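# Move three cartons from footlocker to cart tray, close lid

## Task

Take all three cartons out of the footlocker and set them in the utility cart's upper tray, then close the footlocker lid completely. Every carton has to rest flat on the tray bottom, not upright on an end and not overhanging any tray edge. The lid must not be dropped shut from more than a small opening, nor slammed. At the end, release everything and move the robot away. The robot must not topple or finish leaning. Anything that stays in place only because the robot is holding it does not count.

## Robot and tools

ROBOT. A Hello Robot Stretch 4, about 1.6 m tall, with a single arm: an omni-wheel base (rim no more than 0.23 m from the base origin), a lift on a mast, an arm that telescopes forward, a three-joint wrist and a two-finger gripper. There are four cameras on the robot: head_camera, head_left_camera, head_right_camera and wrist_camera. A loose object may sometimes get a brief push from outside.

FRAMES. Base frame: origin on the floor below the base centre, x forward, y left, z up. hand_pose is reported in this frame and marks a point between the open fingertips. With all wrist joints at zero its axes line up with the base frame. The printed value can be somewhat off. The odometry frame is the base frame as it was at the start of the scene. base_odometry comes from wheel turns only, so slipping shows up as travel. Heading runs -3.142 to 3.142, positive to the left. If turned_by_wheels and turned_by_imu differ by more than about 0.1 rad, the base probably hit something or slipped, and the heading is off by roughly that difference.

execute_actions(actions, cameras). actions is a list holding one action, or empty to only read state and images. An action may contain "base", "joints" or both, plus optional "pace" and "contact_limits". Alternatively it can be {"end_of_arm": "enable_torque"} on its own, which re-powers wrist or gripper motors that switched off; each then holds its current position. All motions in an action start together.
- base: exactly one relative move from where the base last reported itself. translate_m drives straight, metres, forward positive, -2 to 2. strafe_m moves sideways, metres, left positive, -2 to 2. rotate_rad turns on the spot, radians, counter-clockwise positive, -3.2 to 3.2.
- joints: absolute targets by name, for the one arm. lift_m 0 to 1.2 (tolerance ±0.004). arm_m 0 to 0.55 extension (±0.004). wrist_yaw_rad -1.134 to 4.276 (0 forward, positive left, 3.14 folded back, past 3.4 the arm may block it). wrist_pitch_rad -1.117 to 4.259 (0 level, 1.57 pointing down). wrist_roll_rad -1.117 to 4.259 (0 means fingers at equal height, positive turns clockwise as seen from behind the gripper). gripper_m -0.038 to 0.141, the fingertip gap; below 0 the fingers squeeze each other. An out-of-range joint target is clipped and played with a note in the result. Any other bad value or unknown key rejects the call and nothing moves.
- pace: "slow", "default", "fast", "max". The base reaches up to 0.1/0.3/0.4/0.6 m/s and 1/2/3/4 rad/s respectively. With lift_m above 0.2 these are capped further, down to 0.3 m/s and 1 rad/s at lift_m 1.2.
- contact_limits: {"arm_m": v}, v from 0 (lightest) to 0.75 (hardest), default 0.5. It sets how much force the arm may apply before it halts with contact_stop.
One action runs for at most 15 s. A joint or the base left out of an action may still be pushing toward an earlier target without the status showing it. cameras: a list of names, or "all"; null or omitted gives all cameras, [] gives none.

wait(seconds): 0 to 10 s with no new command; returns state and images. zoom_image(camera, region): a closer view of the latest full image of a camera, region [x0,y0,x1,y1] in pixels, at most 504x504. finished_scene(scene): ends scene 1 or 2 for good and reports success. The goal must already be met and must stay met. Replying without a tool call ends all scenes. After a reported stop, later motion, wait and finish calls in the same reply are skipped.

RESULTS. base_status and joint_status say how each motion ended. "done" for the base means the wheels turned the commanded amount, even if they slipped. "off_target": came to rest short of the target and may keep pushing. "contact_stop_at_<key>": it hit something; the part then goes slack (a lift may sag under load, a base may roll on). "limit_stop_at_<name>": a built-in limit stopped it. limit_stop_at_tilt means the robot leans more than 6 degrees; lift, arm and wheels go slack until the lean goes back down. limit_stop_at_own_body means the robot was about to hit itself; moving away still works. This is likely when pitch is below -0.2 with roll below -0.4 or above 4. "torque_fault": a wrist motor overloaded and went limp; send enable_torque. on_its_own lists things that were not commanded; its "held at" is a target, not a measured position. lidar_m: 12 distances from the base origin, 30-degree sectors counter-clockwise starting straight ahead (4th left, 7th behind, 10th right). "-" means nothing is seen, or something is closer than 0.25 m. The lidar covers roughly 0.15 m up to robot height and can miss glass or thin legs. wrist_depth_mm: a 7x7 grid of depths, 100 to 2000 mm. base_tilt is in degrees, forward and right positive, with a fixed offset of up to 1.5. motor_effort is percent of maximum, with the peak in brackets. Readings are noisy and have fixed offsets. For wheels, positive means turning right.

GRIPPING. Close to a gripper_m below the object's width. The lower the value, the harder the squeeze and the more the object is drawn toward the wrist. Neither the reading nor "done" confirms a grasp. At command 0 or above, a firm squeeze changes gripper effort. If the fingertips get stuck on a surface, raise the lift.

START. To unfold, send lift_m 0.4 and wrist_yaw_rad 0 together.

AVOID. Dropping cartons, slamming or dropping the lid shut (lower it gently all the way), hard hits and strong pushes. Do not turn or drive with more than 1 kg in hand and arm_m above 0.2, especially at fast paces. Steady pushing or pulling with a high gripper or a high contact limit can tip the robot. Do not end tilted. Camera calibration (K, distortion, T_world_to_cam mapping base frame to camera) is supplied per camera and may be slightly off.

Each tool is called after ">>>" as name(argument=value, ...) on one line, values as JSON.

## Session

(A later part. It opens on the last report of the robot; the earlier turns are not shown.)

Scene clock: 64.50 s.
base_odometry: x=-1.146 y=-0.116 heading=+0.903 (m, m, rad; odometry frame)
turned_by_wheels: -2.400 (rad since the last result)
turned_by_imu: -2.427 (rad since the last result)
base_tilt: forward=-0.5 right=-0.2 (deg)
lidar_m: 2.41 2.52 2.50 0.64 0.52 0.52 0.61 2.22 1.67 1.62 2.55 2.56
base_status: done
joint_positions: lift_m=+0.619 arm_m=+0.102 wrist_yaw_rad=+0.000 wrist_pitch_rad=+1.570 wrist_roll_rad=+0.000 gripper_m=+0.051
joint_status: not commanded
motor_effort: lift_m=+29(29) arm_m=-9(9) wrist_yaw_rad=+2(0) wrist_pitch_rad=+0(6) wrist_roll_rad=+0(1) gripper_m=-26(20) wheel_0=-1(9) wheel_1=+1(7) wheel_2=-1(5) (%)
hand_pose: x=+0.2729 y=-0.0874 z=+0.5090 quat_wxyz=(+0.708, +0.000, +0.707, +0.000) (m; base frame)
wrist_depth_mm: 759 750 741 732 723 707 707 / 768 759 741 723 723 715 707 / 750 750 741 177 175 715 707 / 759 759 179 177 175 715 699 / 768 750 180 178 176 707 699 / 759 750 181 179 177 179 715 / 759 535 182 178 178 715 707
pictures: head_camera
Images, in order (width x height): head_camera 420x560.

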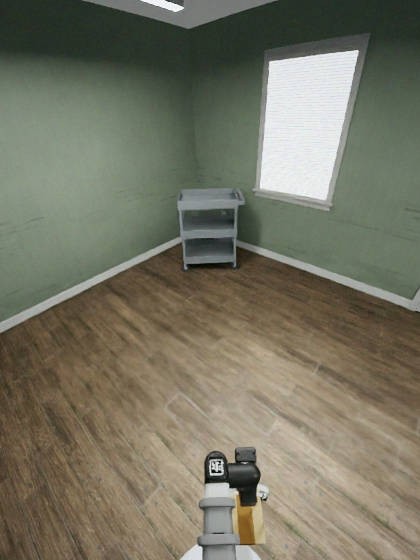

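>>> execute_actions(actions=[{"base":{"translate_m":2.0},"joints":{"lift_m":1.19},"pace":"fast"}], cameras=[])

>>> execute_actions(actions=[{"joints":{"arm_m":0.4}}], cameras=["wrist_camera"])

Scene clock: 70.93 s.
base_odometry: x=+0.091 y=+1.455 heading=+0.904 (m, m, rad; odometry frame)
turned_by_wheels: +0.000 (rad since the last result)
turned_by_imu: -0.002 (rad since the last result)
base_tilt: forward=-0.6 right=-0.2 (deg)
lidar_m: 0.29 0.43 1.16 1.29 2.17 2.18 2.27 2.79 2.35 1.25 1.04 0.38
base_status: done
joint_positions: lift_m=+1.189 arm_m=+0.101 wrist_yaw_rad=+0.000 wrist_pitch_rad=+1.569 wrist_roll_rad=+0.000 gripper_m=+0.051
joint_status: all done
motor_effort: lift_m=+29(31) arm_m=-8(9) wrist_yaw_rad=+0(1) wrist_pitch_rad=+1(4) wrist_roll_rad=-1(0) gripper_m=-28(27) wheel_0=+1(6) wheel_1=+1(5) wheel_2=+1(13) (%)
hand_pose: x=+0.2729 y=-0.0874 z=+1.0790 quat_wxyz=(+0.708, +0.000, +0.707, +0.000) (m; base frame)
wrist_depth_mm: 508 525 508 512 500 496 439 / 517 521 517 504 500 466 466 / 1366 842 500 176 174 1255 1255 / 1366 1366 179 177 175 1281 1255 / 1336 1366 181 178 176 1281 1255 / 1397 1308 181 179 177 179 1281 / 1366 1308 182 179 177 1255 1281
pictures: none
No camera images: the call's "cameras" was empty. Leave "cameras" out to get every camera's image.

Scene clock: 72.93 s.
base_odometry: x=+0.091 y=+1.455 heading=+0.904 (m, m, rad; odometry frame)
turned_by_wheels: +0.000 (rad since the last result)
turned_by_imu: -0.001 (rad since the last result)
base_tilt: forward=-0.5 right=-0.1 (deg)
lidar_m: 0.41 0.43 1.16 1.30 2.18 2.16 2.27 2.80 2.38 1.24 1.03 0.44
base_status: not commanded
joint_positions: lift_m=+1.189 arm_m=+0.398 wrist_yaw_rad=+0.000 wrist_pitch_rad=+1.569 wrist_roll_rad=+0.000 gripper_m=+0.051
joint_status: all done
motor_effort: lift_m=+29(29) arm_m=+9(8) wrist_yaw_rad=+1(0) wrist_pitch_rad=+1(3) wrist_roll_rad=+0(0) gripper_m=-28(24) wheel_0=+1(1) wheel_1=+0(0) wheel_2=+1(1) (%)
hand_pose: x=+0.5698 y=-0.0874 z=+1.0790 quat_wxyz=(+0.708, +0.000, +0.707, +0.000) (m; base frame)
wrist_depth_mm: 504 521 512 500 500 496 433 / 517 517 517 508 496 496 439 / 517 517 512 176 174 496 442 / 517 521 179 176 175 496 1138 / 512 521 180 178 177 492 1281 / 504 525 181 178 177 179 1255 / 1397 1336 183 179 178 1255 1255
pictures: wrist_camera
camera_calibration (this result's frames):
wrist_camera: T_world_to_cam=[[0.00932894, -0.998771, -0.0486678, -0.0305631], [-0.999868, -0.0086714, -0.0137045, 0.645291], [0.0132657, 0.0487893, -0.998721, 1.30311], [0, 0, 0, 1]] pos_world=[0.628205, -0.0885079, 1.3088]
Images, in order (width x height): wrist_camera 616x392.

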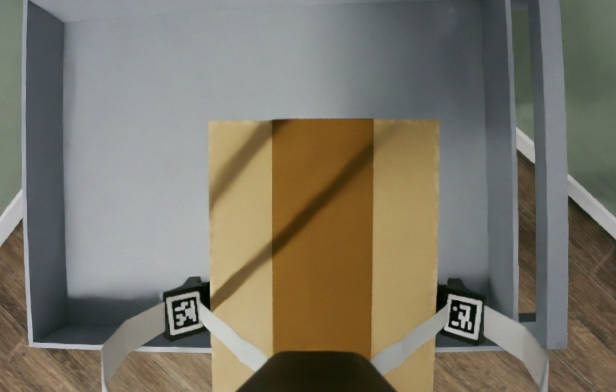

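>>> execute_actions(actions=[{"base":{"strafe_m":-0.11},"joints":{"arm_m":0.5,"lift_m":1.08}}], cameras=[])

>>> execute_actions(actions=[{"joints":{"lift_m":0.998}}], cameras=[])

>>> execute_actions(actions=[{"joints":{"gripper_m":0.14}}], cameras=[])

>>> execute_actions(actions=[{"joints":{"lift_m":1.08},"pace":"fast"}], cameras=["wrist_camera"])

>>> execute_actions(actions=[{"base":{"translate_m":-0.3},"joints":{"arm_m":0.1},"pace":"fast"}], cameras=[])

>>> execute_actions(actions=[{"base":{"translate_m":-1.97},"joints":{"lift_m":0.55},"pace":"fast"}], cameras=[])

>>> execute_actions(actions=[{"base":{"rotate_rad":2.4}}], cameras=[])

>>> execute_actions(actions=[{"base":{"translate_m":0.068},"joints":{"arm_m":0.416,"wrist_roll_rad":-0.39}}], cameras=["wrist_camera"])

Scene clock: 74.77 s.
base_odometry: x=+0.178 y=+1.387 heading=+0.903 (m, m, rad; odometry frame)
turned_by_wheels: +0.000 (rad since the last result)
turned_by_imu: -0.001 (rad since the last result)
base_tilt: forward=-0.6 right=-0.1 (deg)
lidar_m: 0.41 0.43 1.23 1.43 2.34 2.23 2.37 2.72 2.22 1.21 0.96 0.44
base_status: done
joint_positions: lift_m=+1.080 arm_m=+0.498 wrist_yaw_rad=+0.000 wrist_pitch_rad=+1.570 wrist_roll_rad=+0.000 gripper_m=+0.051
joint_status: all done
motor_effort: lift_m=+21(28) arm_m=+9(10) wrist_yaw_rad=+1(0) wrist_pitch_rad=+0(4) wrist_roll_rad=+0(0) gripper_m=-27(26) wheel_0=-2(12) wheel_1=-1(11) wheel_2=+0(1) (%)
hand_pose: x=+0.6698 y=-0.0874 z=+0.9697 quat_wxyz=(+0.708, +0.000, +0.707, +0.000) (m; base frame)
wrist_depth_mm: 370 368 377 357 359 325 549 / 407 404 399 392 389 334 634 / 410 404 397 176 174 322 778 / 413 407 179 178 175 327 991 / 413 407 181 178 176 329 1160 / 413 404 181 178 177 179 1138 / 415 404 183 178 177 322 1138
pictures: none
No camera images: the call's "cameras" was empty. Leave "cameras" out to get every camera's image.

Scene clock: 76.10 s.
base_odometry: x=+0.178 y=+1.387 heading=+0.903 (m, m, rad; odometry frame)
turned_by_wheels: +0.000 (rad since the last result)
turned_by_imu: -0.001 (rad since the last result)
base_tilt: forward=-0.5 right=-0.1 (deg)
lidar_m: 0.40 0.44 1.24 1.39 2.31 2.21 2.37 2.70 2.20 1.21 0.96 0.45
base_status: not commanded
joint_positions: lift_m=+0.998 arm_m=+0.498 wrist_yaw_rad=+0.000 wrist_pitch_rad=+1.569 wrist_roll_rad=+0.000 gripper_m=+0.051
joint_status: all done
motor_effort: lift_m=+21(20) arm_m=+9(9) wrist_yaw_rad=+1(0) wrist_pitch_rad=+0(0) wrist_roll_rad=+0(1) gripper_m=-28(28) wheel_0=-2(2) wheel_1=-1(1) wheel_2=+0(0) (%)
hand_pose: x=+0.6698 y=-0.0874 z=+0.8877 quat_wxyz=(+0.708, +0.000, +0.707, +0.000) (m; base frame)
wrist_depth_mm: 325 320 315 310 309 306 235 / 324 322 317 312 307 306 236 / 329 322 315 176 175 289 236 / 325 319 180 177 175 294 237 / 325 322 180 177 177 298 238 / 325 324 180 179 178 179 241 / 325 320 182 179 178 268 236
pictures: none
No camera images: the call's "cameras" was empty. Leave "cameras" out to get every camera's image.

Scene clock: 78.00 s.
base_odometry: x=+0.178 y=+1.387 heading=+0.903 (m, m, rad; odometry frame)
turned_by_wheels: +0.000 (rad since the last result)
turned_by_imu: -0.001 (rad since the last result)
base_tilt: forward=-0.6 right=-0.1 (deg)
lidar_m: 0.41 0.44 1.24 1.40 2.31 2.23 2.37 2.70 2.21 1.21 0.97 0.44
base_status: not commanded
joint_positions: lift_m=+0.998 arm_m=+0.498 wrist_yaw_rad=+0.000 wrist_pitch_rad=+1.570 wrist_roll_rad=+0.000 gripper_m=+0.140
joint_status: all done
motor_effort: lift_m=+21(21) arm_m=+9(9) wrist_yaw_rad=+1(1) wrist_pitch_rad=-2(1) wrist_roll_rad=+0(1) gripper_m=+0(24) wheel_0=-2(3) wheel_1=-1(1) wheel_2=+0(0) (%)
hand_pose: x=+0.6695 y=-0.0874 z=+0.8877 quat_wxyz=(+0.707, +0.000, +0.707, +0.000) (m; base frame)
wrist_depth_mm: 327 322 319 315 310 289 237 / 327 324 319 317 310 310 238 / 327 325 319 198 196 310 237 / 329 325 320 197 196 310 239 / 329 325 320 198 196 309 239 / 329 324 199 197 196 206 240 / 327 325 319 142 196 294 246
pictures: none
No camera images: the call's "cameras" was empty. Leave "cameras" out to get every camera's image.

Scene clock: 79.10 s.
base_odometry: x=+0.178 y=+1.387 heading=+0.903 (m, m, rad; odometry frame)
turned_by_wheels: +0.000 (rad since the last result)
turned_by_imu: +0.000 (rad since the last result)
base_tilt: forward=-0.6 right=-0.2 (deg)
lidar_m: 0.43 0.45 1.25 1.39 2.32 2.23 2.37 2.74 2.18 1.20 0.94 0.44
base_status: not commanded
joint_positions: lift_m=+1.080 arm_m=+0.498 wrist_yaw_rad=+0.000 wrist_pitch_rad=+1.570 wrist_roll_rad=+0.000 gripper_m=+0.140
joint_status: all done
motor_effort: lift_m=+25(28) arm_m=+8(9) wrist_yaw_rad=+1(1) wrist_pitch_rad=-1(2) wrist_roll_rad=+0(1) gripper_m=-2(1) wheel_0=-2(3) wheel_1=-1(1) wheel_2=+0(0) (%)
hand_pose: x=+0.6696 y=-0.0874 z=+0.9694 quat_wxyz=(+0.707, +0.000, +0.707, +0.000) (m; base frame)
wrist_depth_mm: 379 370 373 379 355 325 549 / 413 410 404 399 394 332 640 / 415 404 402 397 394 336 768 / 415 407 402 279 278 342 976 / 407 410 404 278 274 325 1138 / 413 407 283 279 277 206 1160 / 415 410 402 141 389 342 1160
pictures: wrist_camera
camera_calibration (this result's frames):
wrist_camera: T_world_to_cam=[[0.00912454, -0.998773, -0.0486757, -0.0366849], [-0.999882, -0.00850953, -0.0128272, 0.7427], [0.0123973, 0.048787, -0.998732, 1.19289], [0, 0, 0, 1]] pos_world=[0.728158, -0.0885174, 1.19912]
Images, in order (width x height): wrist_camera 616x392.

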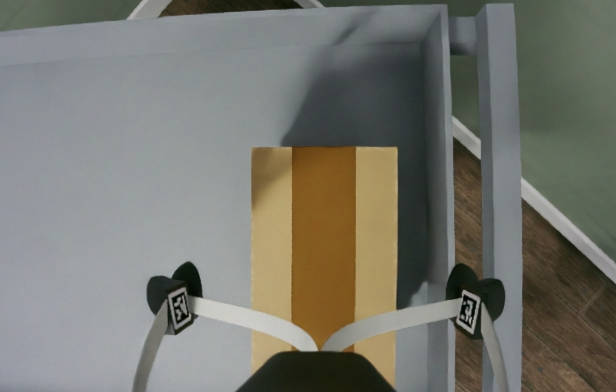

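Scene clock: 81.47 s.
base_odometry: x=-0.008 y=+1.151 heading=+0.903 (m, m, rad; odometry frame)
turned_by_wheels: +0.000 (rad since the last result)
turned_by_imu: -0.001 (rad since the last result)
base_tilt: forward=-0.6 right=-0.2 (deg)
lidar_m: 0.72 0.74 1.45 1.66 2.51 1.93 2.10 2.51 2.51 1.49 1.19 0.75
base_status: done
joint_positions: lift_m=+1.080 arm_m=+0.102 wrist_yaw_rad=+0.000 wrist_pitch_rad=+1.570 wrist_roll_rad=+0.000 gripper_m=+0.140
joint_status: all done
motor_effort: lift_m=+24(25) arm_m=-8(13) wrist_yaw_rad=+2(0) wrist_pitch_rad=-2(2) wrist_roll_rad=-1(0) gripper_m=-2(2) wheel_0=+0(3) wheel_1=+0(8) wheel_2=+0(13) (%)
hand_pose: x=+0.2725 y=-0.0874 z=+0.9694 quat_wxyz=(+0.707, +0.000, +0.707, +0.000) (m; base frame)
wrist_depth_mm: 1229 1078 1060 1025 1182 1182 1182 / 1229 1229 1229 1182 1205 1160 1160 / 1229 1229 1205 1182 1182 1160 1160 / 1229 1229 1205 1160 1205 1160 1182 / 1255 1205 1229 1008 1182 1182 1160 / 1229 1229 991 976 1160 206 1160 / 1229 1229 1205 142 1182 1160 1182
pictures: none
No camera images: the call's "cameras" was empty. Leave "cameras" out to get every camera's image.

Scene clock: 88.80 s.
base_odometry: x=-1.228 y=-0.396 heading=+0.903 (m, m, rad; odometry frame)
turned_by_wheels: +0.000 (rad since the last result)
turned_by_imu: -0.003 (rad since the last result)
base_tilt: forward=-0.6 right=-0.1 (deg)
lidar_m: 2.68 2.77 2.34 0.49 0.40 0.40 1.21 1.97 1.94 1.49 2.34 2.65
base_status: done
joint_positions: lift_m=+0.550 arm_m=+0.102 wrist_yaw_rad=+0.000 wrist_pitch_rad=+1.570 wrist_roll_rad=+0.000 gripper_m=+0.140
joint_status: all done
motor_effort: lift_m=+16(23) arm_m=-8(8) wrist_yaw_rad=+2(1) wrist_pitch_rad=-1(2) wrist_roll_rad=-1(0) gripper_m=-1(1) wheel_0=-1(5) wheel_1=-1(8) wheel_2=+0(12) (%)
hand_pose: x=+0.2726 y=-0.0874 z=+0.4401 quat_wxyz=(+0.707, +0.000, +0.707, +0.000) (m; base frame)
wrist_depth_mm: 699 683 676 668 654 640 640 / 691 676 676 661 654 647 640 / 683 683 668 661 654 647 647 / 683 676 668 668 654 647 647 / 683 691 668 661 661 647 647 / 683 683 455 466 668 206 640 / 676 683 459 142 654 654 640
pictures: none
No camera images: the call's "cameras" was empty. Leave "cameras" out to get every camera's image.

Scene clock: 91.27 s.
base_odometry: x=-1.228 y=-0.396 heading=-2.980 (m, m, rad; odometry frame)
turned_by_wheels: +2.400 (rad since the last result)
turned_by_imu: +2.425 (rad since the last result)
base_tilt: forward=-0.5 right=-0.1 (deg)
lidar_m: 0.40 1.10 1.52 1.97 1.47 1.65 2.67 2.69 2.69 2.78 0.59 0.42
base_status: done
joint_positions: lift_m=+0.550 arm_m=+0.102 wrist_yaw_rad=+0.000 wrist_pitch_rad=+1.570 wrist_roll_rad=+0.000 gripper_m=+0.140
joint_status: not commanded
motor_effort: lift_m=+17(17) arm_m=-9(9) wrist_yaw_rad=+1(2) wrist_pitch_rad=-1(1) wrist_roll_rad=+0(0) gripper_m=-2(1) wheel_0=+0(9) wheel_1=-1(7) wheel_2=+2(2) (%)
hand_pose: x=+0.2727 y=-0.0874 z=+0.4400 quat_wxyz=(+0.707, +0.000, +0.707, +0.000) (m; base frame)
wrist_depth_mm: 691 683 433 585 627 627 621 / 691 691 379 640 627 627 627 / 699 676 668 554 564 585 591 / 691 668 676 661 661 647 640 / 699 691 676 668 654 647 634 / 691 683 455 473 661 205 647 / 691 683 459 141 654 647 640
pictures: none
No camera images: the call's "cameras" was empty. Leave "cameras" out to get every camera's image.

Scene clock: 93.33 s.
base_odometry: x=-1.295 y=-0.407 heading=-2.980 (m, m, rad; odometry frame)
turned_by_wheels: +0.000 (rad since the last result)
turned_by_imu: +0.000 (rad since the last result)
base_tilt: forward=-0.6 right=-0.1 (deg)
lidar_m: 0.33 1.03 1.41 1.97 1.55 1.65 2.75 2.74 2.74 2.77 0.50 0.34
base_status: done
joint_positions: lift_m=+0.550 arm_m=+0.414 wrist_yaw_rad=+0.000 wrist_pitch_rad=+1.570 wrist_roll_rad=-0.390 gripper_m=+0.140
joint_status: all done
motor_effort: lift_m=+17(17) arm_m=+9(10) wrist_yaw_rad=+2(1) wrist_pitch_rad=+0(1) wrist_roll_rad=+0(8) gripper_m=+0(0) wheel_0=+2(4) wheel_1=+2(5) wheel_2=+1(13) (%)
hand_pose: x=+0.5856 y=-0.0874 z=+0.4400 quat_wxyz=(+0.694, -0.137, +0.693, +0.137) (m; base frame)
wrist_depth_mm: 691 683 676 342 314 282 260 / 683 683 676 452 410 322 300 / 691 691 661 634 634 480 392 / 699 683 473 521 627 621 615 / 683 683 477 525 627 627 615 / 683 676 407 640 634 206 615 / 691 676 517 142 634 621 615
pictures: wrist_camera
camera_calibration (this result's frames):
wrist_camera: T_world_to_cam=[[0.388101, -0.920349, -0.0483298, -0.276908], [-0.921592, -0.38794, -0.0130469, 0.57302], [-0.0067414, 0.0496039, -0.998746, 0.676544], [0, 0, 0, 1]] pos_world=[0.64012, -0.0661141, 0.669789]
Images, in order (width x height): wrist_camera 616x392.

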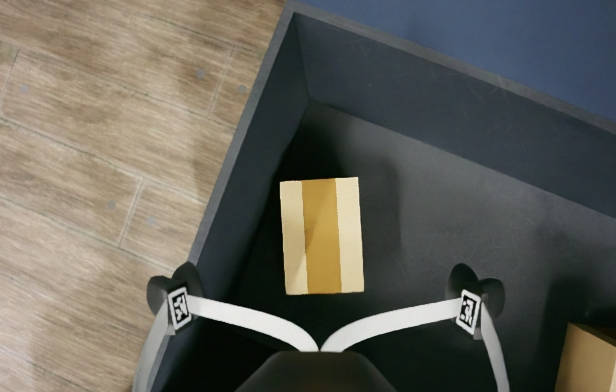

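Well aligned; roll a bit more.

>>> execute_actions(actions=[{"joints":{"wrist_roll_rad":-0.44,"lift_m":0.31}}], cameras=["wrist_camera"])

Scene clock: 95.47 s.
base_odometry: x=-1.295 y=-0.407 heading=-2.980 (m, m, rad; odometry frame)
turned_by_wheels: +0.000 (rad since the last result)
turned_by_imu: -0.001 (rad since the last result)
base_tilt: forward=-0.5 right=-0.1 (deg)
lidar_m: 0.33 1.04 1.39 1.95 1.53 1.67 2.74 2.74 2.75 2.77 0.47 0.34
base_status: not commanded
joint_positions: lift_m=+0.310 arm_m=+0.414 wrist_yaw_rad=+0.000 wrist_pitch_rad=+1.570 wrist_roll_rad=-0.439 gripper_m=+0.140
joint_status: all done
motor_effort: lift_m=+16(16) arm_m=+9(9) wrist_yaw_rad=+1(1) wrist_pitch_rad=+0(0) wrist_roll_rad=-1(0) gripper_m=-1(2) wheel_0=+2(2) wheel_1=+2(2) wheel_2=+1(1) (%)
hand_pose: x=+0.5856 y=-0.0874 z=+0.2001 quat_wxyz=(+0.690, -0.154, +0.690, +0.154) (m; base frame)
wrist_depth_mm: - 125 186 317 290 245 215 / 107 137 218 399 394 315 268 / 112 154 260 399 397 392 359 / 121 174 286 283 397 392 387 / 132 200 307 283 394 394 384 / 146 204 285 281 279 206 389 / 163 247 404 142 397 389 387
pictures: wrist_camera
camera_calibration (this result's frames):
wrist_camera: T_world_to_cam=[[0.433423, -0.899896, -0.0482888, -0.313266], [-0.901144, -0.433324, -0.0130284, 0.553946], [-0.00920053, 0.0491619, -0.998748, 0.43832], [0, 0, 0, 1]] pos_world=[0.638994, -0.0634167, 0.429862]
Images, in order (width x height): wrist_camera 616x392.

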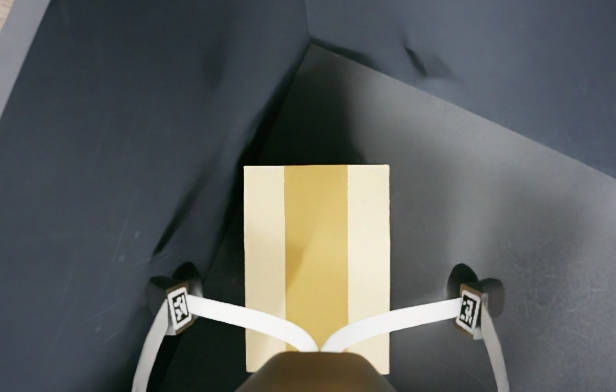

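>>> execute_actions(actions=[{"base":{"strafe_m":0.005},"joints":{"lift_m":0.225}}], cameras=[])

>>> execute_actions(actions=[{"joints":{"gripper_m":0.05}}], cameras=["wrist_camera"])

>>> execute_actions(actions=[{"joints":{"lift_m":0.62},"pace":"fast"}], cameras=[])

>>> execute_actions(actions=[{"joints":{"arm_m":0.1,"wrist_roll_rad":0},"pace":"fast"}], cameras=[])

>>> execute_actions(actions=[{"base":{"rotate_rad":-2.4}}], cameras=[])

>>> execute_actions(actions=[{"base":{"translate_m":2.0},"pace":"fast"}], cameras=[])

>>> execute_actions(actions=[{"base":{"strafe_m":0.135},"joints":{"lift_m":1.19},"pace":"fast"}], cameras=[])

>>> execute_actions(actions=[{"base":{"translate_m":0.32},"joints":{"arm_m":0.49}}], cameras=["wrist_camera"])

Scene clock: 97.00 s.
base_odometry: x=-1.294 y=-0.412 heading=-2.980 (m, m, rad; odometry frame)
turned_by_wheels: +0.000 (rad since the last result)
turned_by_imu: -0.001 (rad since the last result)
base_tilt: forward=-0.5 right=-0.1 (deg)
lidar_m: 0.34 1.01 1.40 1.96 1.53 1.63 2.75 2.74 2.75 2.78 0.48 0.33
base_status: done
joint_positions: lift_m=+0.225 arm_m=+0.414 wrist_yaw_rad=+0.000 wrist_pitch_rad=+1.570 wrist_roll_rad=-0.439 gripper_m=+0.140
joint_status: all done
motor_effort: lift_m=+16(16) arm_m=+9(9) wrist_yaw_rad=+1(1) wrist_pitch_rad=-1(1) wrist_roll_rad=-1(1) gripper_m=-1(2) wheel_0=+1(14) wheel_1=-2(8) wheel_2=+0(0) (%)
hand_pose: x=+0.5856 y=-0.0874 z=+0.1151 quat_wxyz=(+0.690, -0.154, +0.690, +0.154) (m; base frame)
wrist_depth_mm: - 119 176 310 290 245 215 / 104 130 206 315 314 307 267 / 110 145 227 315 310 309 304 / 114 164 200 196 196 307 303 / 125 188 200 197 196 306 306 / 138 196 200 197 195 206 303 / 153 234 319 141 195 307 306
pictures: none
No camera images: the call's "cameras" was empty. Leave "cameras" out to get every camera's image.

Scene clock: 98.90 s.
base_odometry: x=-1.294 y=-0.412 heading=-2.980 (m, m, rad; odometry frame)
turned_by_wheels: +0.000 (rad since the last result)
turned_by_imu: -0.001 (rad since the last result)
base_tilt: forward=-0.6 right=-0.1 (deg)
lidar_m: 0.31 1.03 1.40 1.97 1.52 1.64 2.76 2.74 2.74 2.77 0.49 0.35
base_status: not commanded
joint_positions: lift_m=+0.225 arm_m=+0.414 wrist_yaw_rad=+0.000 wrist_pitch_rad=+1.570 wrist_roll_rad=-0.439 gripper_m=+0.050
joint_status: all done
motor_effort: lift_m=+17(17) arm_m=+9(9) wrist_yaw_rad=+2(1) wrist_pitch_rad=-1(1) wrist_roll_rad=-1(1) gripper_m=-24(19) wheel_0=+0(0) wheel_1=-2(2) wheel_2=+0(0) (%)
hand_pose: x=+0.5856 y=-0.0874 z=+0.1150 quat_wxyz=(+0.690, -0.154, +0.690, +0.154) (m; base frame)
wrist_depth_mm: - 119 176 310 293 246 216 / 104 130 203 315 310 306 270 / 109 145 225 315 307 307 303 / 114 164 181 179 177 306 304 / 124 187 181 178 177 306 304 / 137 180 181 178 177 178 306 / 153 224 181 177 176 306 303
pictures: wrist_camera
camera_calibration (this result's frames):
wrist_camera: T_world_to_cam=[[0.433418, -0.899895, -0.0483537, -0.317346], [-0.901144, -0.433327, -0.0128933, 0.552786], [-0.00935035, 0.0491618, -0.998747, 0.353447], [0, 0, 0, 1]] pos_world=[0.638989, -0.0634165, 0.344786]
Images, in order (width x height): wrist_camera 616x392.

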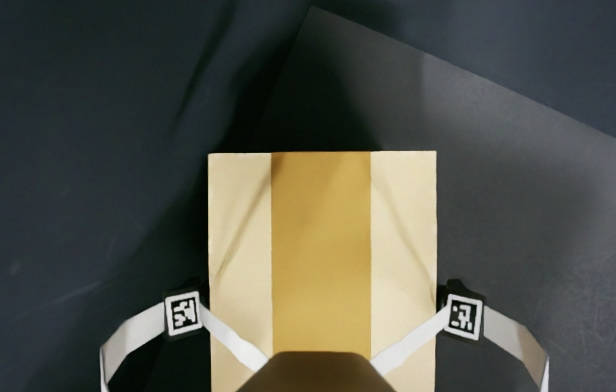

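Scene clock: 100.97 s.
base_odometry: x=-1.294 y=-0.412 heading=-2.980 (m, m, rad; odometry frame)
turned_by_wheels: +0.000 (rad since the last result)
turned_by_imu: -0.001 (rad since the last result)
base_tilt: forward=-0.6 right=-0.1 (deg)
lidar_m: 0.32 1.04 1.39 1.97 1.52 1.66 2.75 2.74 2.75 2.78 0.47 0.36
base_status: not commanded
joint_positions: lift_m=+0.620 arm_m=+0.414 wrist_yaw_rad=+0.000 wrist_pitch_rad=+1.570 wrist_roll_rad=-0.439 gripper_m=+0.050
joint_status: all done
motor_effort: lift_m=+26(29) arm_m=+9(9) wrist_yaw_rad=+3(0) wrist_pitch_rad=-1(1) wrist_roll_rad=+0(0) gripper_m=-24(22) wheel_0=+1(1) wheel_1=-2(2) wheel_2=+0(0) (%)
hand_pose: x=+0.5856 y=-0.0874 z=+0.5093 quat_wxyz=(+0.690, -0.154, +0.690, +0.154) (m; base frame)
wrist_depth_mm: 768 750 732 741 338 301 274 / 750 759 750 512 410 357 317 / 759 759 750 521 603 466 377 / 768 750 181 179 177 691 554 / 750 750 181 178 176 699 676 / 759 759 181 179 177 178 683 / 768 750 182 178 176 691 585
pictures: none
No camera images: the call's "cameras" was empty. Leave "cameras" out to get every camera's image.

Scene clock: 102.70 s.
base_odometry: x=-1.294 y=-0.412 heading=-2.980 (m, m, rad; odometry frame)
turned_by_wheels: +0.000 (rad since the last result)
turned_by_imu: -0.001 (rad since the last result)
base_tilt: forward=-0.5 right=-0.2 (deg)
lidar_m: 0.34 1.03 1.42 1.96 1.51 1.66 2.75 2.74 2.75 2.78 0.47 0.38
base_status: not commanded
joint_positions: lift_m=+0.620 arm_m=+0.102 wrist_yaw_rad=+0.000 wrist_pitch_rad=+1.570 wrist_roll_rad=+0.000 gripper_m=+0.050
joint_status: all done
motor_effort: lift_m=+26(26) arm_m=-9(13) wrist_yaw_rad=+2(1) wrist_pitch_rad=-2(1) wrist_roll_rad=+1(10) gripper_m=-26(22) wheel_0=+0(1) wheel_1=-2(2) wheel_2=+0(0) (%)
hand_pose: x=+0.2726 y=-0.0874 z=+0.5093 quat_wxyz=(+0.707, +0.000, +0.707, +0.000) (m; base frame)
wrist_depth_mm: 768 759 741 707 707 683 691 / 768 759 732 707 707 691 683 / 750 750 732 707 691 691 683 / 750 750 181 178 177 715 707 / 768 750 182 179 177 723 699 / 768 750 181 179 177 178 707 / 759 530 182 178 176 715 707
pictures: none
No camera images: the call's "cameras" was empty. Leave "cameras" out to get every camera's image.

Scene clock: 105.20 s.
base_odometry: x=-1.294 y=-0.412 heading=+0.903 (m, m, rad; odometry frame)
turned_by_wheels: -2.400 (rad since the last result)
turned_by_imu: -2.427 (rad since the last result)
base_tilt: forward=-0.6 right=-0.1 (deg)
lidar_m: 2.72 2.77 0.76 0.40 0.33 0.36 1.13 1.84 1.97 1.50 2.31 2.73
base_status: done
joint_positions: lift_m=+0.620 arm_m=+0.102 wrist_yaw_rad=+0.000 wrist_pitch_rad=+1.570 wrist_roll_rad=+0.000 gripper_m=+0.050
joint_status: not commanded
motor_effort: lift_m=+26(26) arm_m=-9(9) wrist_yaw_rad=+0(2) wrist_pitch_rad=-1(1) wrist_roll_rad=+2(1) gripper_m=-26(25) wheel_0=-1(6) wheel_1=-1(7) wheel_2=+0(6) (%)
hand_pose: x=+0.2727 y=-0.0874 z=+0.5093 quat_wxyz=(+0.707, +0.000, +0.707, +0.000) (m; base frame)
wrist_depth_mm: 768 759 741 732 723 723 707 / 750 741 741 741 732 715 715 / 778 750 741 723 715 707 715 / 768 750 181 179 177 715 715 / 759 759 180 178 176 723 707 / 768 750 181 179 177 178 699 / 750 535 181 177 177 723 707
pictures: none
No camera images: the call's "cameras" was empty. Leave "cameras" out to get every camera's image.

Scene clock: 111.50 s.
base_odometry: x=-0.056 y=+1.159 heading=+0.903 (m, m, rad; odometry frame)
turned_by_wheels: +0.000 (rad since the last result)
turned_by_imu: -0.002 (rad since the last result)
base_tilt: forward=-0.6 right=-0.1 (deg)
lidar_m: 0.74 0.77 1.43 1.63 2.47 1.90 2.07 2.54 2.52 1.53 1.22 0.78
base_status: done
joint_positions: lift_m=+0.620 arm_m=+0.102 wrist_yaw_rad=+0.000 wrist_pitch_rad=+1.570 wrist_roll_rad=+0.000 gripper_m=+0.050
joint_status: not commanded
motor_effort: lift_m=+25(26) arm_m=-9(9) wrist_yaw_rad=+1(1) wrist_pitch_rad=-1(1) wrist_roll_rad=+1(1) gripper_m=-24(26) wheel_0=-1(6) wheel_1=+1(5) wheel_2=+0(15) (%)
hand_pose: x=+0.2727 y=-0.0874 z=+0.5093 quat_wxyz=(+0.707, +0.000, +0.707, +0.000) (m; base frame)
wrist_depth_mm: 768 750 741 732 723 715 715 / 759 750 750 732 732 715 707 / 759 741 750 741 715 707 707 / 759 768 182 178 176 707 707 / 768 750 181 179 176 715 707 / 759 750 181 178 177 178 707 / 768 535 181 177 176 715 707
pictures: none
No camera images: the call's "cameras" was empty. Leave "cameras" out to get every camera's image.

Scene clock: 114.00 s.
base_odometry: x=-0.162 y=+1.243 heading=+0.903 (m, m, rad; odometry frame)
turned_by_wheels: +0.000 (rad since the last result)
turned_by_imu: -0.001 (rad since the last result)
base_tilt: forward=-0.6 right=-0.1 (deg)
lidar_m: 0.30 0.77 1.32 1.51 2.38 1.85 1.93 2.62 2.62 1.65 1.32 0.78
base_status: done
joint_positions: lift_m=+1.190 arm_m=+0.102 wrist_yaw_rad=+0.000 wrist_pitch_rad=+1.570 wrist_roll_rad=+0.000 gripper_m=+0.050
joint_status: all done
motor_effort: lift_m=+26(28) arm_m=-9(9) wrist_yaw_rad=+0(0) wrist_pitch_rad=-1(0) wrist_roll_rad=+2(2) gripper_m=-25(23) wheel_0=+0(7) wheel_1=-1(13) wheel_2=+0(6) (%)
hand_pose: x=+0.2727 y=-0.0874 z=+1.0793 quat_wxyz=(+0.707, +0.000, +0.707, +0.000) (m; base frame)
wrist_depth_mm: 1336 1336 1182 1138 1160 1281 1255 / 1308 1366 1308 1336 1281 1281 1281 / 1336 1336 1336 1255 1308 1281 1255 / 1336 1308 182 178 177 1255 1281 / 1336 1336 181 179 177 1308 1281 / 1366 1308 181 178 176 178 1255 / 1336 1336 182 177 176 1255 1229
pictures: none
No camera images: the call's "cameras" was empty. Leave "cameras" out to get every camera's image.

Scene clock: 116.53 s.
base_odometry: x=+0.036 y=+1.494 heading=+0.903 (m, m, rad; odometry frame)
turned_by_wheels: +0.000 (rad since the last result)
turned_by_imu: -0.001 (rad since the last result)
base_tilt: forward=-0.6 right=-0.2 (deg)
lidar_m: 0.42 0.44 1.09 1.26 2.08 2.17 2.23 2.85 2.46 1.32 1.10 0.44
base_status: done
joint_positions: lift_m=+1.190 arm_m=+0.488 wrist_yaw_rad=+0.000 wrist_pitch_rad=+1.570 wrist_roll_rad=+0.000 gripper_m=+0.050
joint_status: all done
motor_effort: lift_m=+25(26) arm_m=+9(10) wrist_yaw_rad=+1(0) wrist_pitch_rad=+0(3) wrist_roll_rad=+1(1) gripper_m=-27(24) wheel_0=+1(7) wheel_1=+1(4) wheel_2=+1(3) (%)
hand_pose: x=+0.6597 y=-0.0874 z=+1.0793 quat_wxyz=(+0.707, +0.000, +0.707, +0.000) (m; base frame)
wrist_depth_mm: 809 1025 1255 1308 1098 842 668 / 891 517 512 508 500 492 455 / 1008 517 517 504 496 496 455 / 1182 525 181 179 177 379 418 / 1397 517 182 179 177 379 439 / 1366 512 181 178 177 178 439 / 1366 500 182 178 176 496 462
pictures: wrist_camera
camera_calibration (this result's frames):
wrist_camera: T_world_to_cam=[[0.00985808, -0.998766, -0.0486714, -0.0317319], [-0.99987, -0.00922396, -0.0132361, 0.734586], [0.0127708, 0.0487955, -0.998727, 1.30255], [0, 0, 0, 1]] pos_world=[0.718168, -0.0884754, 1.30907]
Images, in order (width x height): wrist_camera 616x392.

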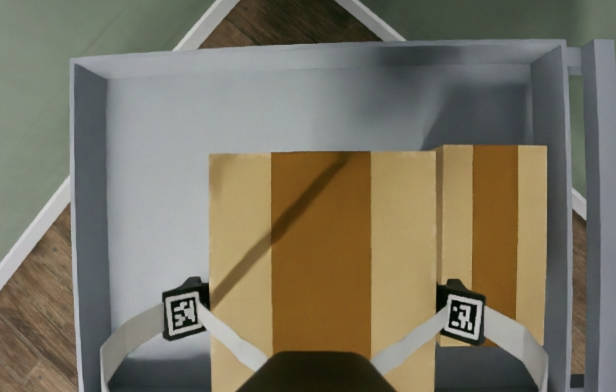

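>>> execute_actions(actions=[{"joints":{"lift_m":0.998}}], cameras=[])

>>> execute_actions(actions=[{"joints":{"gripper_m":0.14}}], cameras=[])

>>> execute_actions(actions=[{"joints":{"lift_m":1.1}}], cameras=["head_camera"])

>>> execute_actions(actions=[{"base":{"translate_m":-0.6},"joints":{"arm_m":0.1}}], cameras=[])

>>> execute_actions(actions=[{"base":{"translate_m":-1.07},"joints":{"lift_m":0.55}}], cameras=[])

>>> execute_actions(actions=[{"base":{"rotate_rad":2.4}}], cameras=[])

>>> execute_actions(actions=[{"base":{"translate_m":0.4},"joints":{"arm_m":0.33,"wrist_roll_rad":-0.21}}], cameras=["head_camera","wrist_camera"])

Scene clock: 118.90 s.
base_odometry: x=+0.036 y=+1.494 heading=+0.903 (m, m, rad; odometry frame)
turned_by_wheels: +0.000 (rad since the last result)
turned_by_imu: -0.001 (rad since the last result)
base_tilt: forward=-0.6 right=-0.1 (deg)
lidar_m: 0.42 0.45 1.10 1.28 2.08 2.16 2.23 2.86 2.46 1.32 1.09 0.45
base_status: not commanded
joint_positions: lift_m=+0.998 arm_m=+0.488 wrist_yaw_rad=+0.000 wrist_pitch_rad=+1.570 wrist_roll_rad=+0.000 gripper_m=+0.050
joint_status: all done
motor_effort: lift_m=+17(25) arm_m=+9(9) wrist_yaw_rad=+0(0) wrist_pitch_rad=-1(0) wrist_roll_rad=+1(1) gripper_m=-21(24) wheel_0=+1(1) wheel_1=+1(1) wheel_2=+1(1) (%)
hand_pose: x=+0.6596 y=-0.0874 z=+0.8880 quat_wxyz=(+0.707, +0.000, +0.707, +0.000) (m; base frame)
wrist_depth_mm: 327 324 319 315 312 307 303 / 327 325 320 317 312 309 303 / 327 325 320 315 310 279 196 / 330 324 181 179 177 279 196 / 329 322 182 179 177 279 197 / 327 324 181 178 177 178 195 / 329 325 181 178 176 264 191
pictures: none
No camera images: the call's "cameras" was empty. Leave "cameras" out to get every camera's image.

Scene clock: 120.80 s.
base_odometry: x=+0.036 y=+1.494 heading=+0.903 (m, m, rad; odometry frame)
turned_by_wheels: +0.000 (rad since the last result)
turned_by_imu: -0.001 (rad since the last result)
base_tilt: forward=-0.5 right=-0.2 (deg)
lidar_m: 0.42 0.45 1.10 1.26 2.08 2.14 2.22 2.82 2.45 1.32 1.08 0.45
base_status: not commanded
joint_positions: lift_m=+0.998 arm_m=+0.488 wrist_yaw_rad=+0.000 wrist_pitch_rad=+1.570 wrist_roll_rad=+0.000 gripper_m=+0.140
joint_status: all done
motor_effort: lift_m=+17(17) arm_m=+9(9) wrist_yaw_rad=+1(1) wrist_pitch_rad=-1(1) wrist_roll_rad=+2(2) gripper_m=+1(25) wheel_0=+1(1) wheel_1=+1(1) wheel_2=+1(1) (%)
hand_pose: x=+0.6596 y=-0.0874 z=+0.8880 quat_wxyz=(+0.707, +0.000, +0.707, +0.000) (m; base frame)
wrist_depth_mm: 325 325 320 315 310 310 304 / 327 324 320 315 312 309 304 / 329 324 324 314 310 279 196 / 330 324 322 198 196 279 196 / 330 325 320 198 197 277 196 / 327 325 201 198 196 206 195 / 329 325 324 141 195 274 193
pictures: none
No camera images: the call's "cameras" was empty. Leave "cameras" out to get every camera's image.

Scene clock: 122.27 s.
base_odometry: x=+0.036 y=+1.494 heading=+0.903 (m, m, rad; odometry frame)
turned_by_wheels: +0.000 (rad since the last result)
turned_by_imu: -0.001 (rad since the last result)
base_tilt: forward=-0.5 right=-0.1 (deg)
lidar_m: 0.42 0.44 1.11 1.27 2.09 2.16 2.23 2.83 2.46 1.31 1.09 0.42
base_status: not commanded
joint_positions: lift_m=+1.100 arm_m=+0.488 wrist_yaw_rad=+0.000 wrist_pitch_rad=+1.570 wrist_roll_rad=+0.000 gripper_m=+0.140
joint_status: all done
motor_effort: lift_m=+25(26) arm_m=+9(9) wrist_yaw_rad=+0(0) wrist_pitch_rad=-1(1) wrist_roll_rad=+1(1) gripper_m=-2(2) wheel_0=+1(1) wheel_1=+1(1) wheel_2=+1(1) (%)
hand_pose: x=+0.6596 y=-0.0874 z=+0.9894 quat_wxyz=(+0.707, +0.000, +0.707, +0.000) (m; base frame)
wrist_depth_mm: 382 394 402 410 382 394 392 / 410 430 424 415 415 410 402 / 413 427 421 421 413 334 291 / 410 433 421 300 410 291 289 / 407 430 421 298 413 291 291 / 402 430 300 300 298 206 289 / 410 430 424 142 410 294 289
pictures: head_camera
Images, in order (width x height): head_camera 420x560.

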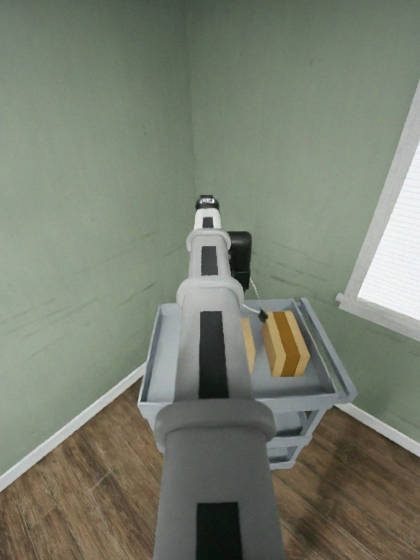

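Scene clock: 125.73 s.
base_odometry: x=-0.336 y=+1.023 heading=+0.903 (m, m, rad; odometry frame)
turned_by_wheels: +0.000 (rad since the last result)
turned_by_imu: -0.002 (rad since the last result)
base_tilt: forward=-0.6 right=-0.1 (deg)
lidar_m: 1.02 1.52 1.51 1.72 2.17 1.59 1.73 2.44 2.43 1.87 1.52 1.08
base_status: done
joint_positions: lift_m=+1.100 arm_m=+0.102 wrist_yaw_rad=+0.000 wrist_pitch_rad=+1.570 wrist_roll_rad=+0.000 gripper_m=+0.140
joint_status: all done
motor_effort: lift_m=+25(25) arm_m=-9(6) wrist_yaw_rad=+2(1) wrist_pitch_rad=-1(2) wrist_roll_rad=+2(1) gripper_m=-1(3) wheel_0=-1(3) wheel_1=-2(7) wheel_2=+0(9) (%)
hand_pose: x=+0.2726 y=-0.0874 z=+0.9894 quat_wxyz=(+0.707, +0.000, +0.707, +0.000) (m; base frame)
wrist_depth_mm: 1229 1205 1229 1205 1160 1182 1160 / 1255 1229 1205 1205 1205 1205 1160 / 1255 1229 1255 1229 1205 1205 1205 / 1255 1255 1281 1205 1205 1182 1160 / 1281 1229 1281 1025 1205 1182 1182 / 1281 1205 991 991 1182 205 1160 / 1229 1229 1205 142 1182 1182 1160
pictures: none
No camera images: the call's "cameras" was empty. Leave "cameras" out to get every camera's image.

Scene clock: 130.77 s.
base_odometry: x=-0.998 y=+0.183 heading=+0.903 (m, m, rad; odometry frame)
turned_by_wheels: +0.000 (rad since the last result)
turned_by_imu: -0.002 (rad since the last result)
base_tilt: forward=-0.6 right=-0.1 (deg)
lidar_m: 2.09 2.25 2.23 1.65 0.70 0.71 0.81 2.51 1.81 1.95 2.37 2.36
base_status: done
joint_positions: lift_m=+0.550 arm_m=+0.102 wrist_yaw_rad=+0.000 wrist_pitch_rad=+1.570 wrist_roll_rad=+0.000 gripper_m=+0.140
joint_status: all done
motor_effort: lift_m=+16(22) arm_m=-9(9) wrist_yaw_rad=+1(1) wrist_pitch_rad=-1(1) wrist_roll_rad=+1(1) gripper_m=+3(1) wheel_0=-2(5) wheel_1=-1(7) wheel_2=+0(11) (%)
hand_pose: x=+0.2726 y=-0.0874 z=+0.4401 quat_wxyz=(+0.707, +0.000, +0.707, +0.000) (m; base frame)
wrist_depth_mm: 691 691 676 654 661 654 647 / 691 683 654 661 654 647 640 / 691 683 668 661 654 654 654 / 691 683 676 676 654 654 640 / 691 676 668 668 647 647 647 / 691 683 459 473 654 206 647 / 683 683 459 142 654 654 634
pictures: none
No camera images: the call's "cameras" was empty. Leave "cameras" out to get every camera's image.

Scene clock: 133.23 s.
base_odometry: x=-0.998 y=+0.183 heading=-2.980 (m, m, rad; odometry frame)
turned_by_wheels: +2.400 (rad since the last result)
turned_by_imu: +2.425 (rad since the last result)
base_tilt: forward=-0.6 right=-0.2 (deg)
lidar_m: 0.71 0.75 1.96 2.26 1.82 2.46 2.36 2.10 2.09 2.23 2.00 0.76
base_status: done
joint_positions: lift_m=+0.550 arm_m=+0.102 wrist_yaw_rad=+0.000 wrist_pitch_rad=+1.570 wrist_roll_rad=+0.000 gripper_m=+0.140
joint_status: not commanded
motor_effort: lift_m=+16(16) arm_m=-9(9) wrist_yaw_rad=+2(2) wrist_pitch_rad=-1(1) wrist_roll_rad=+1(1) gripper_m=-3(1) wheel_0=-1(1) wheel_1=+0(7) wheel_2=+2(9) (%)
hand_pose: x=+0.2727 y=-0.0874 z=+0.4401 quat_wxyz=(+0.707, +0.000, +0.707, +0.000) (m; base frame)
wrist_depth_mm: 699 676 668 661 654 647 647 / 683 683 676 668 654 654 640 / 691 676 676 661 654 640 647 / 691 683 676 661 654 647 634 / 699 683 661 661 654 654 640 / 691 691 455 469 654 206 640 / 699 683 455 142 654 654 640
pictures: none
No camera images: the call's "cameras" was empty. Leave "cameras" out to get every camera's image.

Scene clock: 136.07 s.
base_odometry: x=-1.393 y=+0.119 heading=-2.980 (m, m, rad; odometry frame)
turned_by_wheels: +0.000 (rad since the last result)
turned_by_imu: -0.001 (rad since the last result)
base_tilt: forward=-0.6 right=-0.1 (deg)
lidar_m: 0.32 0.35 0.47 2.50 1.98 2.49 2.78 2.37 2.36 2.23 1.40 0.33
base_status: done
joint_positions: lift_m=+0.550 arm_m=+0.328 wrist_yaw_rad=+0.000 wrist_pitch_rad=+1.570 wrist_roll_rad=-0.210 gripper_m=+0.140
joint_status: all done
motor_effort: lift_m=+16(16) arm_m=+9(10) wrist_yaw_rad=+1(1) wrist_pitch_rad=+0(1) wrist_roll_rad=-1(1) gripper_m=+1(1) wheel_0=+1(3) wheel_1=+0(8) wheel_2=+2(9) (%)
hand_pose: x=+0.4996 y=-0.0874 z=+0.4401 quat_wxyz=(+0.704, -0.074, +0.703, +0.074) (m; base frame)
wrist_depth_mm: 668 640 564 496 452 387 640 / 676 647 654 640 627 394 640 / 668 661 647 647 634 399 640 / 661 654 647 521 627 399 647 / 668 654 647 521 603 394 647 / 462 480 492 525 496 206 647 / 357 379 424 142 452 504 634
pictures: head_camera, wrist_camera
camera_calibration (this result's frames):
wrist_camera: T_world_to_cam=[[0.216964, -0.974974, -0.0484917, -0.162739], [-0.976177, -0.216582, -0.0130651, 0.53604], [0.0022357, 0.0501711, -0.998738, 0.671566], [0, 0, 0, 1]] pos_world=[0.557077, -0.0762626, 0.66983]
Images, in order (width x height): head_camera 420x560, wrist_camera 616x392.

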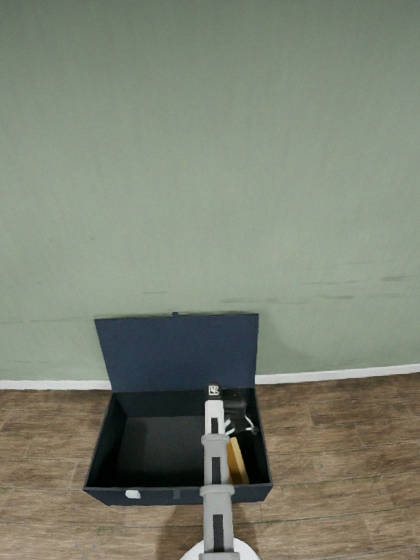

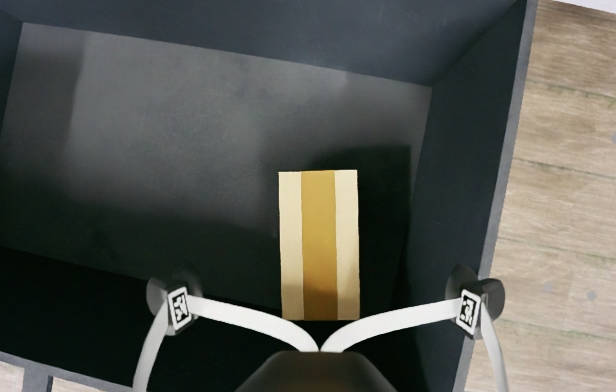

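Aligned.

>>> execute_actions(actions=[{"joints":{"lift_m":0.225}}], cameras=[])

>>> execute_actions(actions=[{"joints":{"gripper_m":0.05}}], cameras=[])

>>> execute_actions(actions=[{"joints":{"lift_m":0.62}}], cameras=["wrist_camera"])

>>> execute_actions(actions=[{"base":{"translate_m":-0.12},"joints":{"arm_m":0.1,"wrist_roll_rad":0}}], cameras=[])

>>> execute_actions(actions=[{"base":{"rotate_rad":-2.4}}], cameras=[])

>>> execute_actions(actions=[{"base":{"translate_m":1.3},"joints":{"lift_m":1.19}}], cameras=[])

>>> execute_actions(actions=[{"base":{"translate_m":0.58},"joints":{"arm_m":0.49}}], cameras=["head_camera","wrist_camera"])

Scene clock: 138.60 s.
base_odometry: x=-1.393 y=+0.119 heading=-2.980 (m, m, rad; odometry frame)
turned_by_wheels: +0.000 (rad since the last result)
turned_by_imu: -0.001 (rad since the last result)
base_tilt: forward=-0.6 right=-0.1 (deg)
lidar_m: 0.31 0.32 0.44 2.51 1.97 2.47 2.77 2.38 2.34 2.23 1.44 0.34
base_status: not commanded
joint_positions: lift_m=+0.225 arm_m=+0.328 wrist_yaw_rad=+0.000 wrist_pitch_rad=+1.570 wrist_roll_rad=-0.210 gripper_m=+0.140
joint_status: all done
motor_effort: lift_m=+16(15) arm_m=+9(9) wrist_yaw_rad=-1(1) wrist_pitch_rad=-1(0) wrist_roll_rad=-1(0) gripper_m=-1(2) wheel_0=+1(1) wheel_1=+0(0) wheel_2=+2(2) (%)
hand_pose: x=+0.4996 y=-0.0874 z=+0.1151 quat_wxyz=(+0.704, -0.074, +0.703, +0.074) (m; base frame)
wrist_depth_mm: 327 324 320 315 310 309 273 / 329 324 319 315 310 307 260 / 329 324 319 197 310 309 250 / 329 324 201 198 196 307 239 / 327 325 200 198 196 309 227 / 329 325 200 198 196 207 215 / 329 325 200 141 196 278 206
pictures: none
No camera images: the call's "cameras" was empty. Leave "cameras" out to get every camera's image.

Scene clock: 140.50 s.
base_odometry: x=-1.393 y=+0.119 heading=-2.980 (m, m, rad; odometry frame)
turned_by_wheels: +0.000 (rad since the last result)
turned_by_imu: -0.001 (rad since the last result)
base_tilt: forward=-0.5 right=-0.1 (deg)
lidar_m: 0.31 0.33 0.45 2.50 1.98 2.50 2.77 2.39 2.33 2.22 1.41 0.33
base_status: not commanded
joint_positions: lift_m=+0.225 arm_m=+0.328 wrist_yaw_rad=+0.000 wrist_pitch_rad=+1.570 wrist_roll_rad=-0.210 gripper_m=+0.051
joint_status: all done
motor_effort: lift_m=+18(17) arm_m=+9(9) wrist_yaw_rad=+1(0) wrist_pitch_rad=+0(0) wrist_roll_rad=-1(1) gripper_m=-24(21) wheel_0=+1(2) wheel_1=+0(0) wheel_2=+2(2) (%)
hand_pose: x=+0.4997 y=-0.0874 z=+0.1150 quat_wxyz=(+0.704, -0.074, +0.703, +0.074) (m; base frame)
wrist_depth_mm: 327 324 319 314 312 306 273 / 327 324 319 314 310 307 262 / 329 324 181 178 177 306 250 / 327 322 181 179 177 306 238 / 327 324 182 179 177 307 228 / 329 322 182 179 178 178 214 / 329 324 183 179 177 268 193
pictures: none
No camera images: the call's "cameras" was empty. Leave "cameras" out to get every camera's image.

Scene clock: 143.10 s.
base_odometry: x=-1.393 y=+0.119 heading=-2.980 (m, m, rad; odometry frame)
turned_by_wheels: +0.000 (rad since the last result)
turned_by_imu: -0.001 (rad since the last result)
base_tilt: forward=-0.5 right=-0.1 (deg)
lidar_m: 0.31 0.33 0.46 2.50 1.98 2.50 2.77 2.38 2.33 2.24 1.42 0.34
base_status: not commanded
joint_positions: lift_m=+0.619 arm_m=+0.328 wrist_yaw_rad=+0.000 wrist_pitch_rad=+1.570 wrist_roll_rad=-0.210 gripper_m=+0.051
joint_status: all done
motor_effort: lift_m=+27(28) arm_m=+9(9) wrist_yaw_rad=+2(1) wrist_pitch_rad=+0(0) wrist_roll_rad=+0(1) gripper_m=-23(26) wheel_0=+1(1) wheel_1=+0(0) wheel_2=+2(2) (%)
hand_pose: x=+0.4997 y=-0.0874 z=+0.5092 quat_wxyz=(+0.704, -0.074, +0.703, +0.074) (m; base frame)
wrist_depth_mm: 699 640 559 496 449 427 707 / 732 723 723 699 640 517 699 / 741 723 181 178 176 521 707 / 741 732 181 178 176 715 707 / 707 723 182 179 177 707 707 / 466 492 182 179 177 179 699 / 759 413 183 178 177 707 715
pictures: wrist_camera
camera_calibration (this result's frames):
wrist_camera: T_world_to_cam=[[0.216973, -0.974974, -0.0484504, -0.159427], [-0.976175, -0.216582, -0.0132509, 0.5371], [0.00242584, 0.0501711, -0.998738, 0.740495], [0, 0, 0, 1]] pos_world=[0.557099, -0.0762626, 0.738953]
Images, in order (width x height): wrist_camera 616x392.

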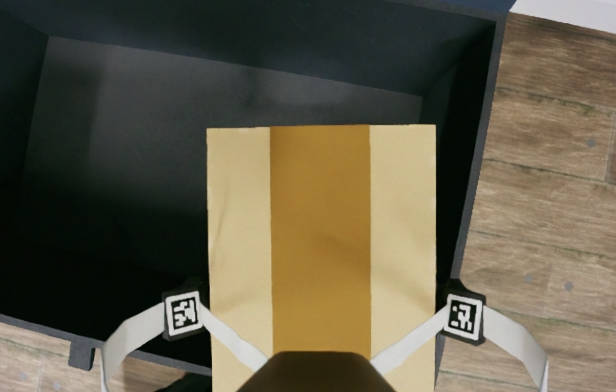

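Scene clock: 144.90 s.
base_odometry: x=-1.275 y=+0.138 heading=-2.980 (m, m, rad; odometry frame)
turned_by_wheels: +0.000 (rad since the last result)
turned_by_imu: -0.001 (rad since the last result)
base_tilt: forward=-0.7 right=-0.1 (deg)
lidar_m: 0.43 0.44 0.63 2.50 1.92 2.50 2.63 2.30 2.34 2.23 1.60 0.38
base_status: done
joint_positions: lift_m=+0.619 arm_m=+0.102 wrist_yaw_rad=+0.000 wrist_pitch_rad=+1.570 wrist_roll_rad=+0.000 gripper_m=+0.051
joint_status: all done
motor_effort: lift_m=+27(27) arm_m=-9(6) wrist_yaw_rad=+0(1) wrist_pitch_rad=-1(2) wrist_roll_rad=+1(6) gripper_m=-27(23) wheel_0=-1(11) wheel_1=+1(6) wheel_2=-2(8) (%)
hand_pose: x=+0.2727 y=-0.0874 z=+0.5092 quat_wxyz=(+0.707, +0.000, +0.707, +0.000) (m; base frame)
wrist_depth_mm: 732 723 715 707 676 723 707 / 603 492 459 459 466 707 707 / 741 759 181 178 176 707 707 / 768 750 181 178 177 707 715 / 759 759 182 179 177 715 707 / 759 750 182 180 177 179 699 / 759 535 182 178 177 715 715
pictures: none
No camera images: the call's "cameras" was empty. Leave "cameras" out to get every camera's image.

Scene clock: 147.40 s.
base_odometry: x=-1.275 y=+0.138 heading=+0.903 (m, m, rad; odometry frame)
turned_by_wheels: -2.400 (rad since the last result)
turned_by_imu: -2.427 (rad since the last result)
base_tilt: forward=-0.6 right=-0.2 (deg)
lidar_m: 2.28 2.23 2.23 1.33 0.42 0.43 0.52 2.08 1.95 1.94 2.66 2.63
base_status: done
joint_positions: lift_m=+0.620 arm_m=+0.102 wrist_yaw_rad=+0.000 wrist_pitch_rad=+1.570 wrist_roll_rad=+0.000 gripper_m=+0.051
joint_status: not commanded
motor_effort: lift_m=+26(27) arm_m=-9(9) wrist_yaw_rad=+2(0) wrist_pitch_rad=+0(2) wrist_roll_rad=+2(2) gripper_m=-22(25) wheel_0=-1(13) wheel_1=+1(9) wheel_2=-2(6) (%)
hand_pose: x=+0.2728 y=-0.0874 z=+0.5092 quat_wxyz=(+0.708, +0.000, +0.707, +0.000) (m; base frame)
wrist_depth_mm: 768 759 750 741 723 723 707 / 768 750 750 732 732 707 707 / 750 741 181 178 176 715 715 / 759 750 181 179 176 715 707 / 759 750 181 179 177 723 699 / 778 741 181 179 177 179 699 / 750 535 183 179 177 723 707
pictures: none
No camera images: the call's "cameras" was empty. Leave "cameras" out to get every camera's image.

Scene clock: 153.20 s.
base_odometry: x=-0.470 y=+1.159 heading=+0.903 (m, m, rad; odometry frame)
turned_by_wheels: +0.000 (rad since the last result)
turned_by_imu: -0.002 (rad since the last result)
base_tilt: forward=-0.6 right=-0.1 (deg)
lidar_m: 0.28 1.37 1.36 1.55 2.07 1.55 1.60 3.40 2.58 2.00 1.64 0.36
base_status: done
joint_positions: lift_m=+1.189 arm_m=+0.102 wrist_yaw_rad=+0.000 wrist_pitch_rad=+1.570 wrist_roll_rad=+0.000 gripper_m=+0.051
joint_status: all done
motor_effort: lift_m=+27(28) arm_m=-9(9) wrist_yaw_rad=+0(0) wrist_pitch_rad=+0(1) wrist_roll_rad=+2(2) gripper_m=-24(24) wheel_0=+1(3) wheel_1=+1(7) wheel_2=+0(9) (%)
hand_pose: x=+0.2728 y=-0.0874 z=+1.0792 quat_wxyz=(+0.708, +0.000, +0.707, +0.000) (m; base frame)
wrist_depth_mm: 1366 1366 1308 1308 1308 1281 1229 / 1336 1336 1336 1308 1281 1255 1229 / 1336 1366 181 178 176 1255 1255 / 1366 1336 181 178 176 1281 1205 / 1336 1336 182 179 177 1281 1308 / 1397 1336 182 179 177 179 1255 / 1336 1336 182 179 176 1281 1255
pictures: none
No camera images: the call's "cameras" was empty. Leave "cameras" out to get every camera's image.

Scene clock: 156.60 s.
base_odometry: x=-0.110 y=+1.614 heading=+0.903 (m, m, rad; odometry frame)
turned_by_wheels: +0.000 (rad since the last result)
turned_by_imu: -0.001 (rad since the last result)
base_tilt: forward=-0.5 right=-0.1 (deg)
lidar_m: 0.42 0.98 0.97 1.11 1.81 2.24 2.09 2.99 2.73 1.47 0.62 0.45
base_status: done
joint_positions: lift_m=+1.189 arm_m=+0.488 wrist_yaw_rad=+0.000 wrist_pitch_rad=+1.570 wrist_roll_rad=+0.000 gripper_m=+0.051
joint_status: all done
motor_effort: lift_m=+26(26) arm_m=+9(10) wrist_yaw_rad=+1(2) wrist_pitch_rad=+0(4) wrist_roll_rad=+1(2) gripper_m=-24(23) wheel_0=-1(10) wheel_1=+1(2) wheel_2=+2(9) (%)
hand_pose: x=+0.6597 y=-0.0874 z=+1.0792 quat_wxyz=(+0.708, +0.000, +0.707, +0.000) (m; base frame)
wrist_depth_mm: 647 809 1118 1281 1255 1025 842 / 723 946 517 508 500 496 484 / 854 1160 442 178 176 496 488 / 976 1336 181 178 177 379 430 / 1205 1366 182 179 176 379 427 / 1366 1336 182 179 177 178 449 / 1366 1336 183 179 177 492 488
pictures: head_camera, wrist_camera
camera_calibration (this result's frames):
wrist_camera: T_world_to_cam=[[0.00984164, -0.998766, -0.04867, -0.0317266], [-0.999868, -0.00920067, -0.0133763, 0.734781], [0.012912, 0.0487952, -0.998725, 1.30238], [0, 0, 0, 1]] pos_world=[0.71818, -0.0884768, 1.309]
Images, in order (width x height): head_camera 420x560, wrist_camera 616x392.

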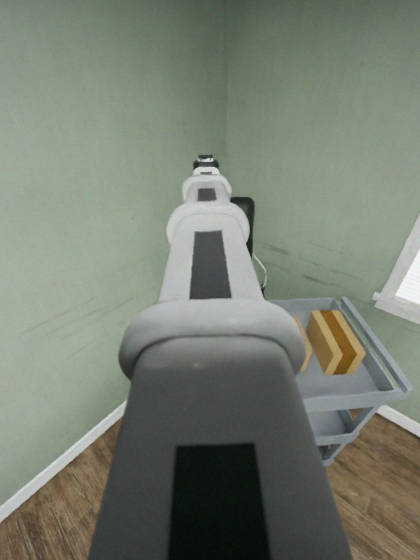

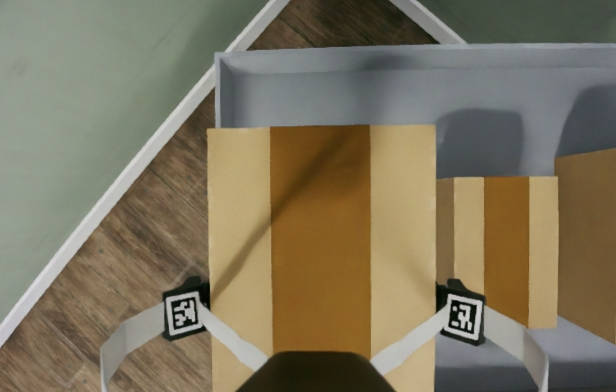

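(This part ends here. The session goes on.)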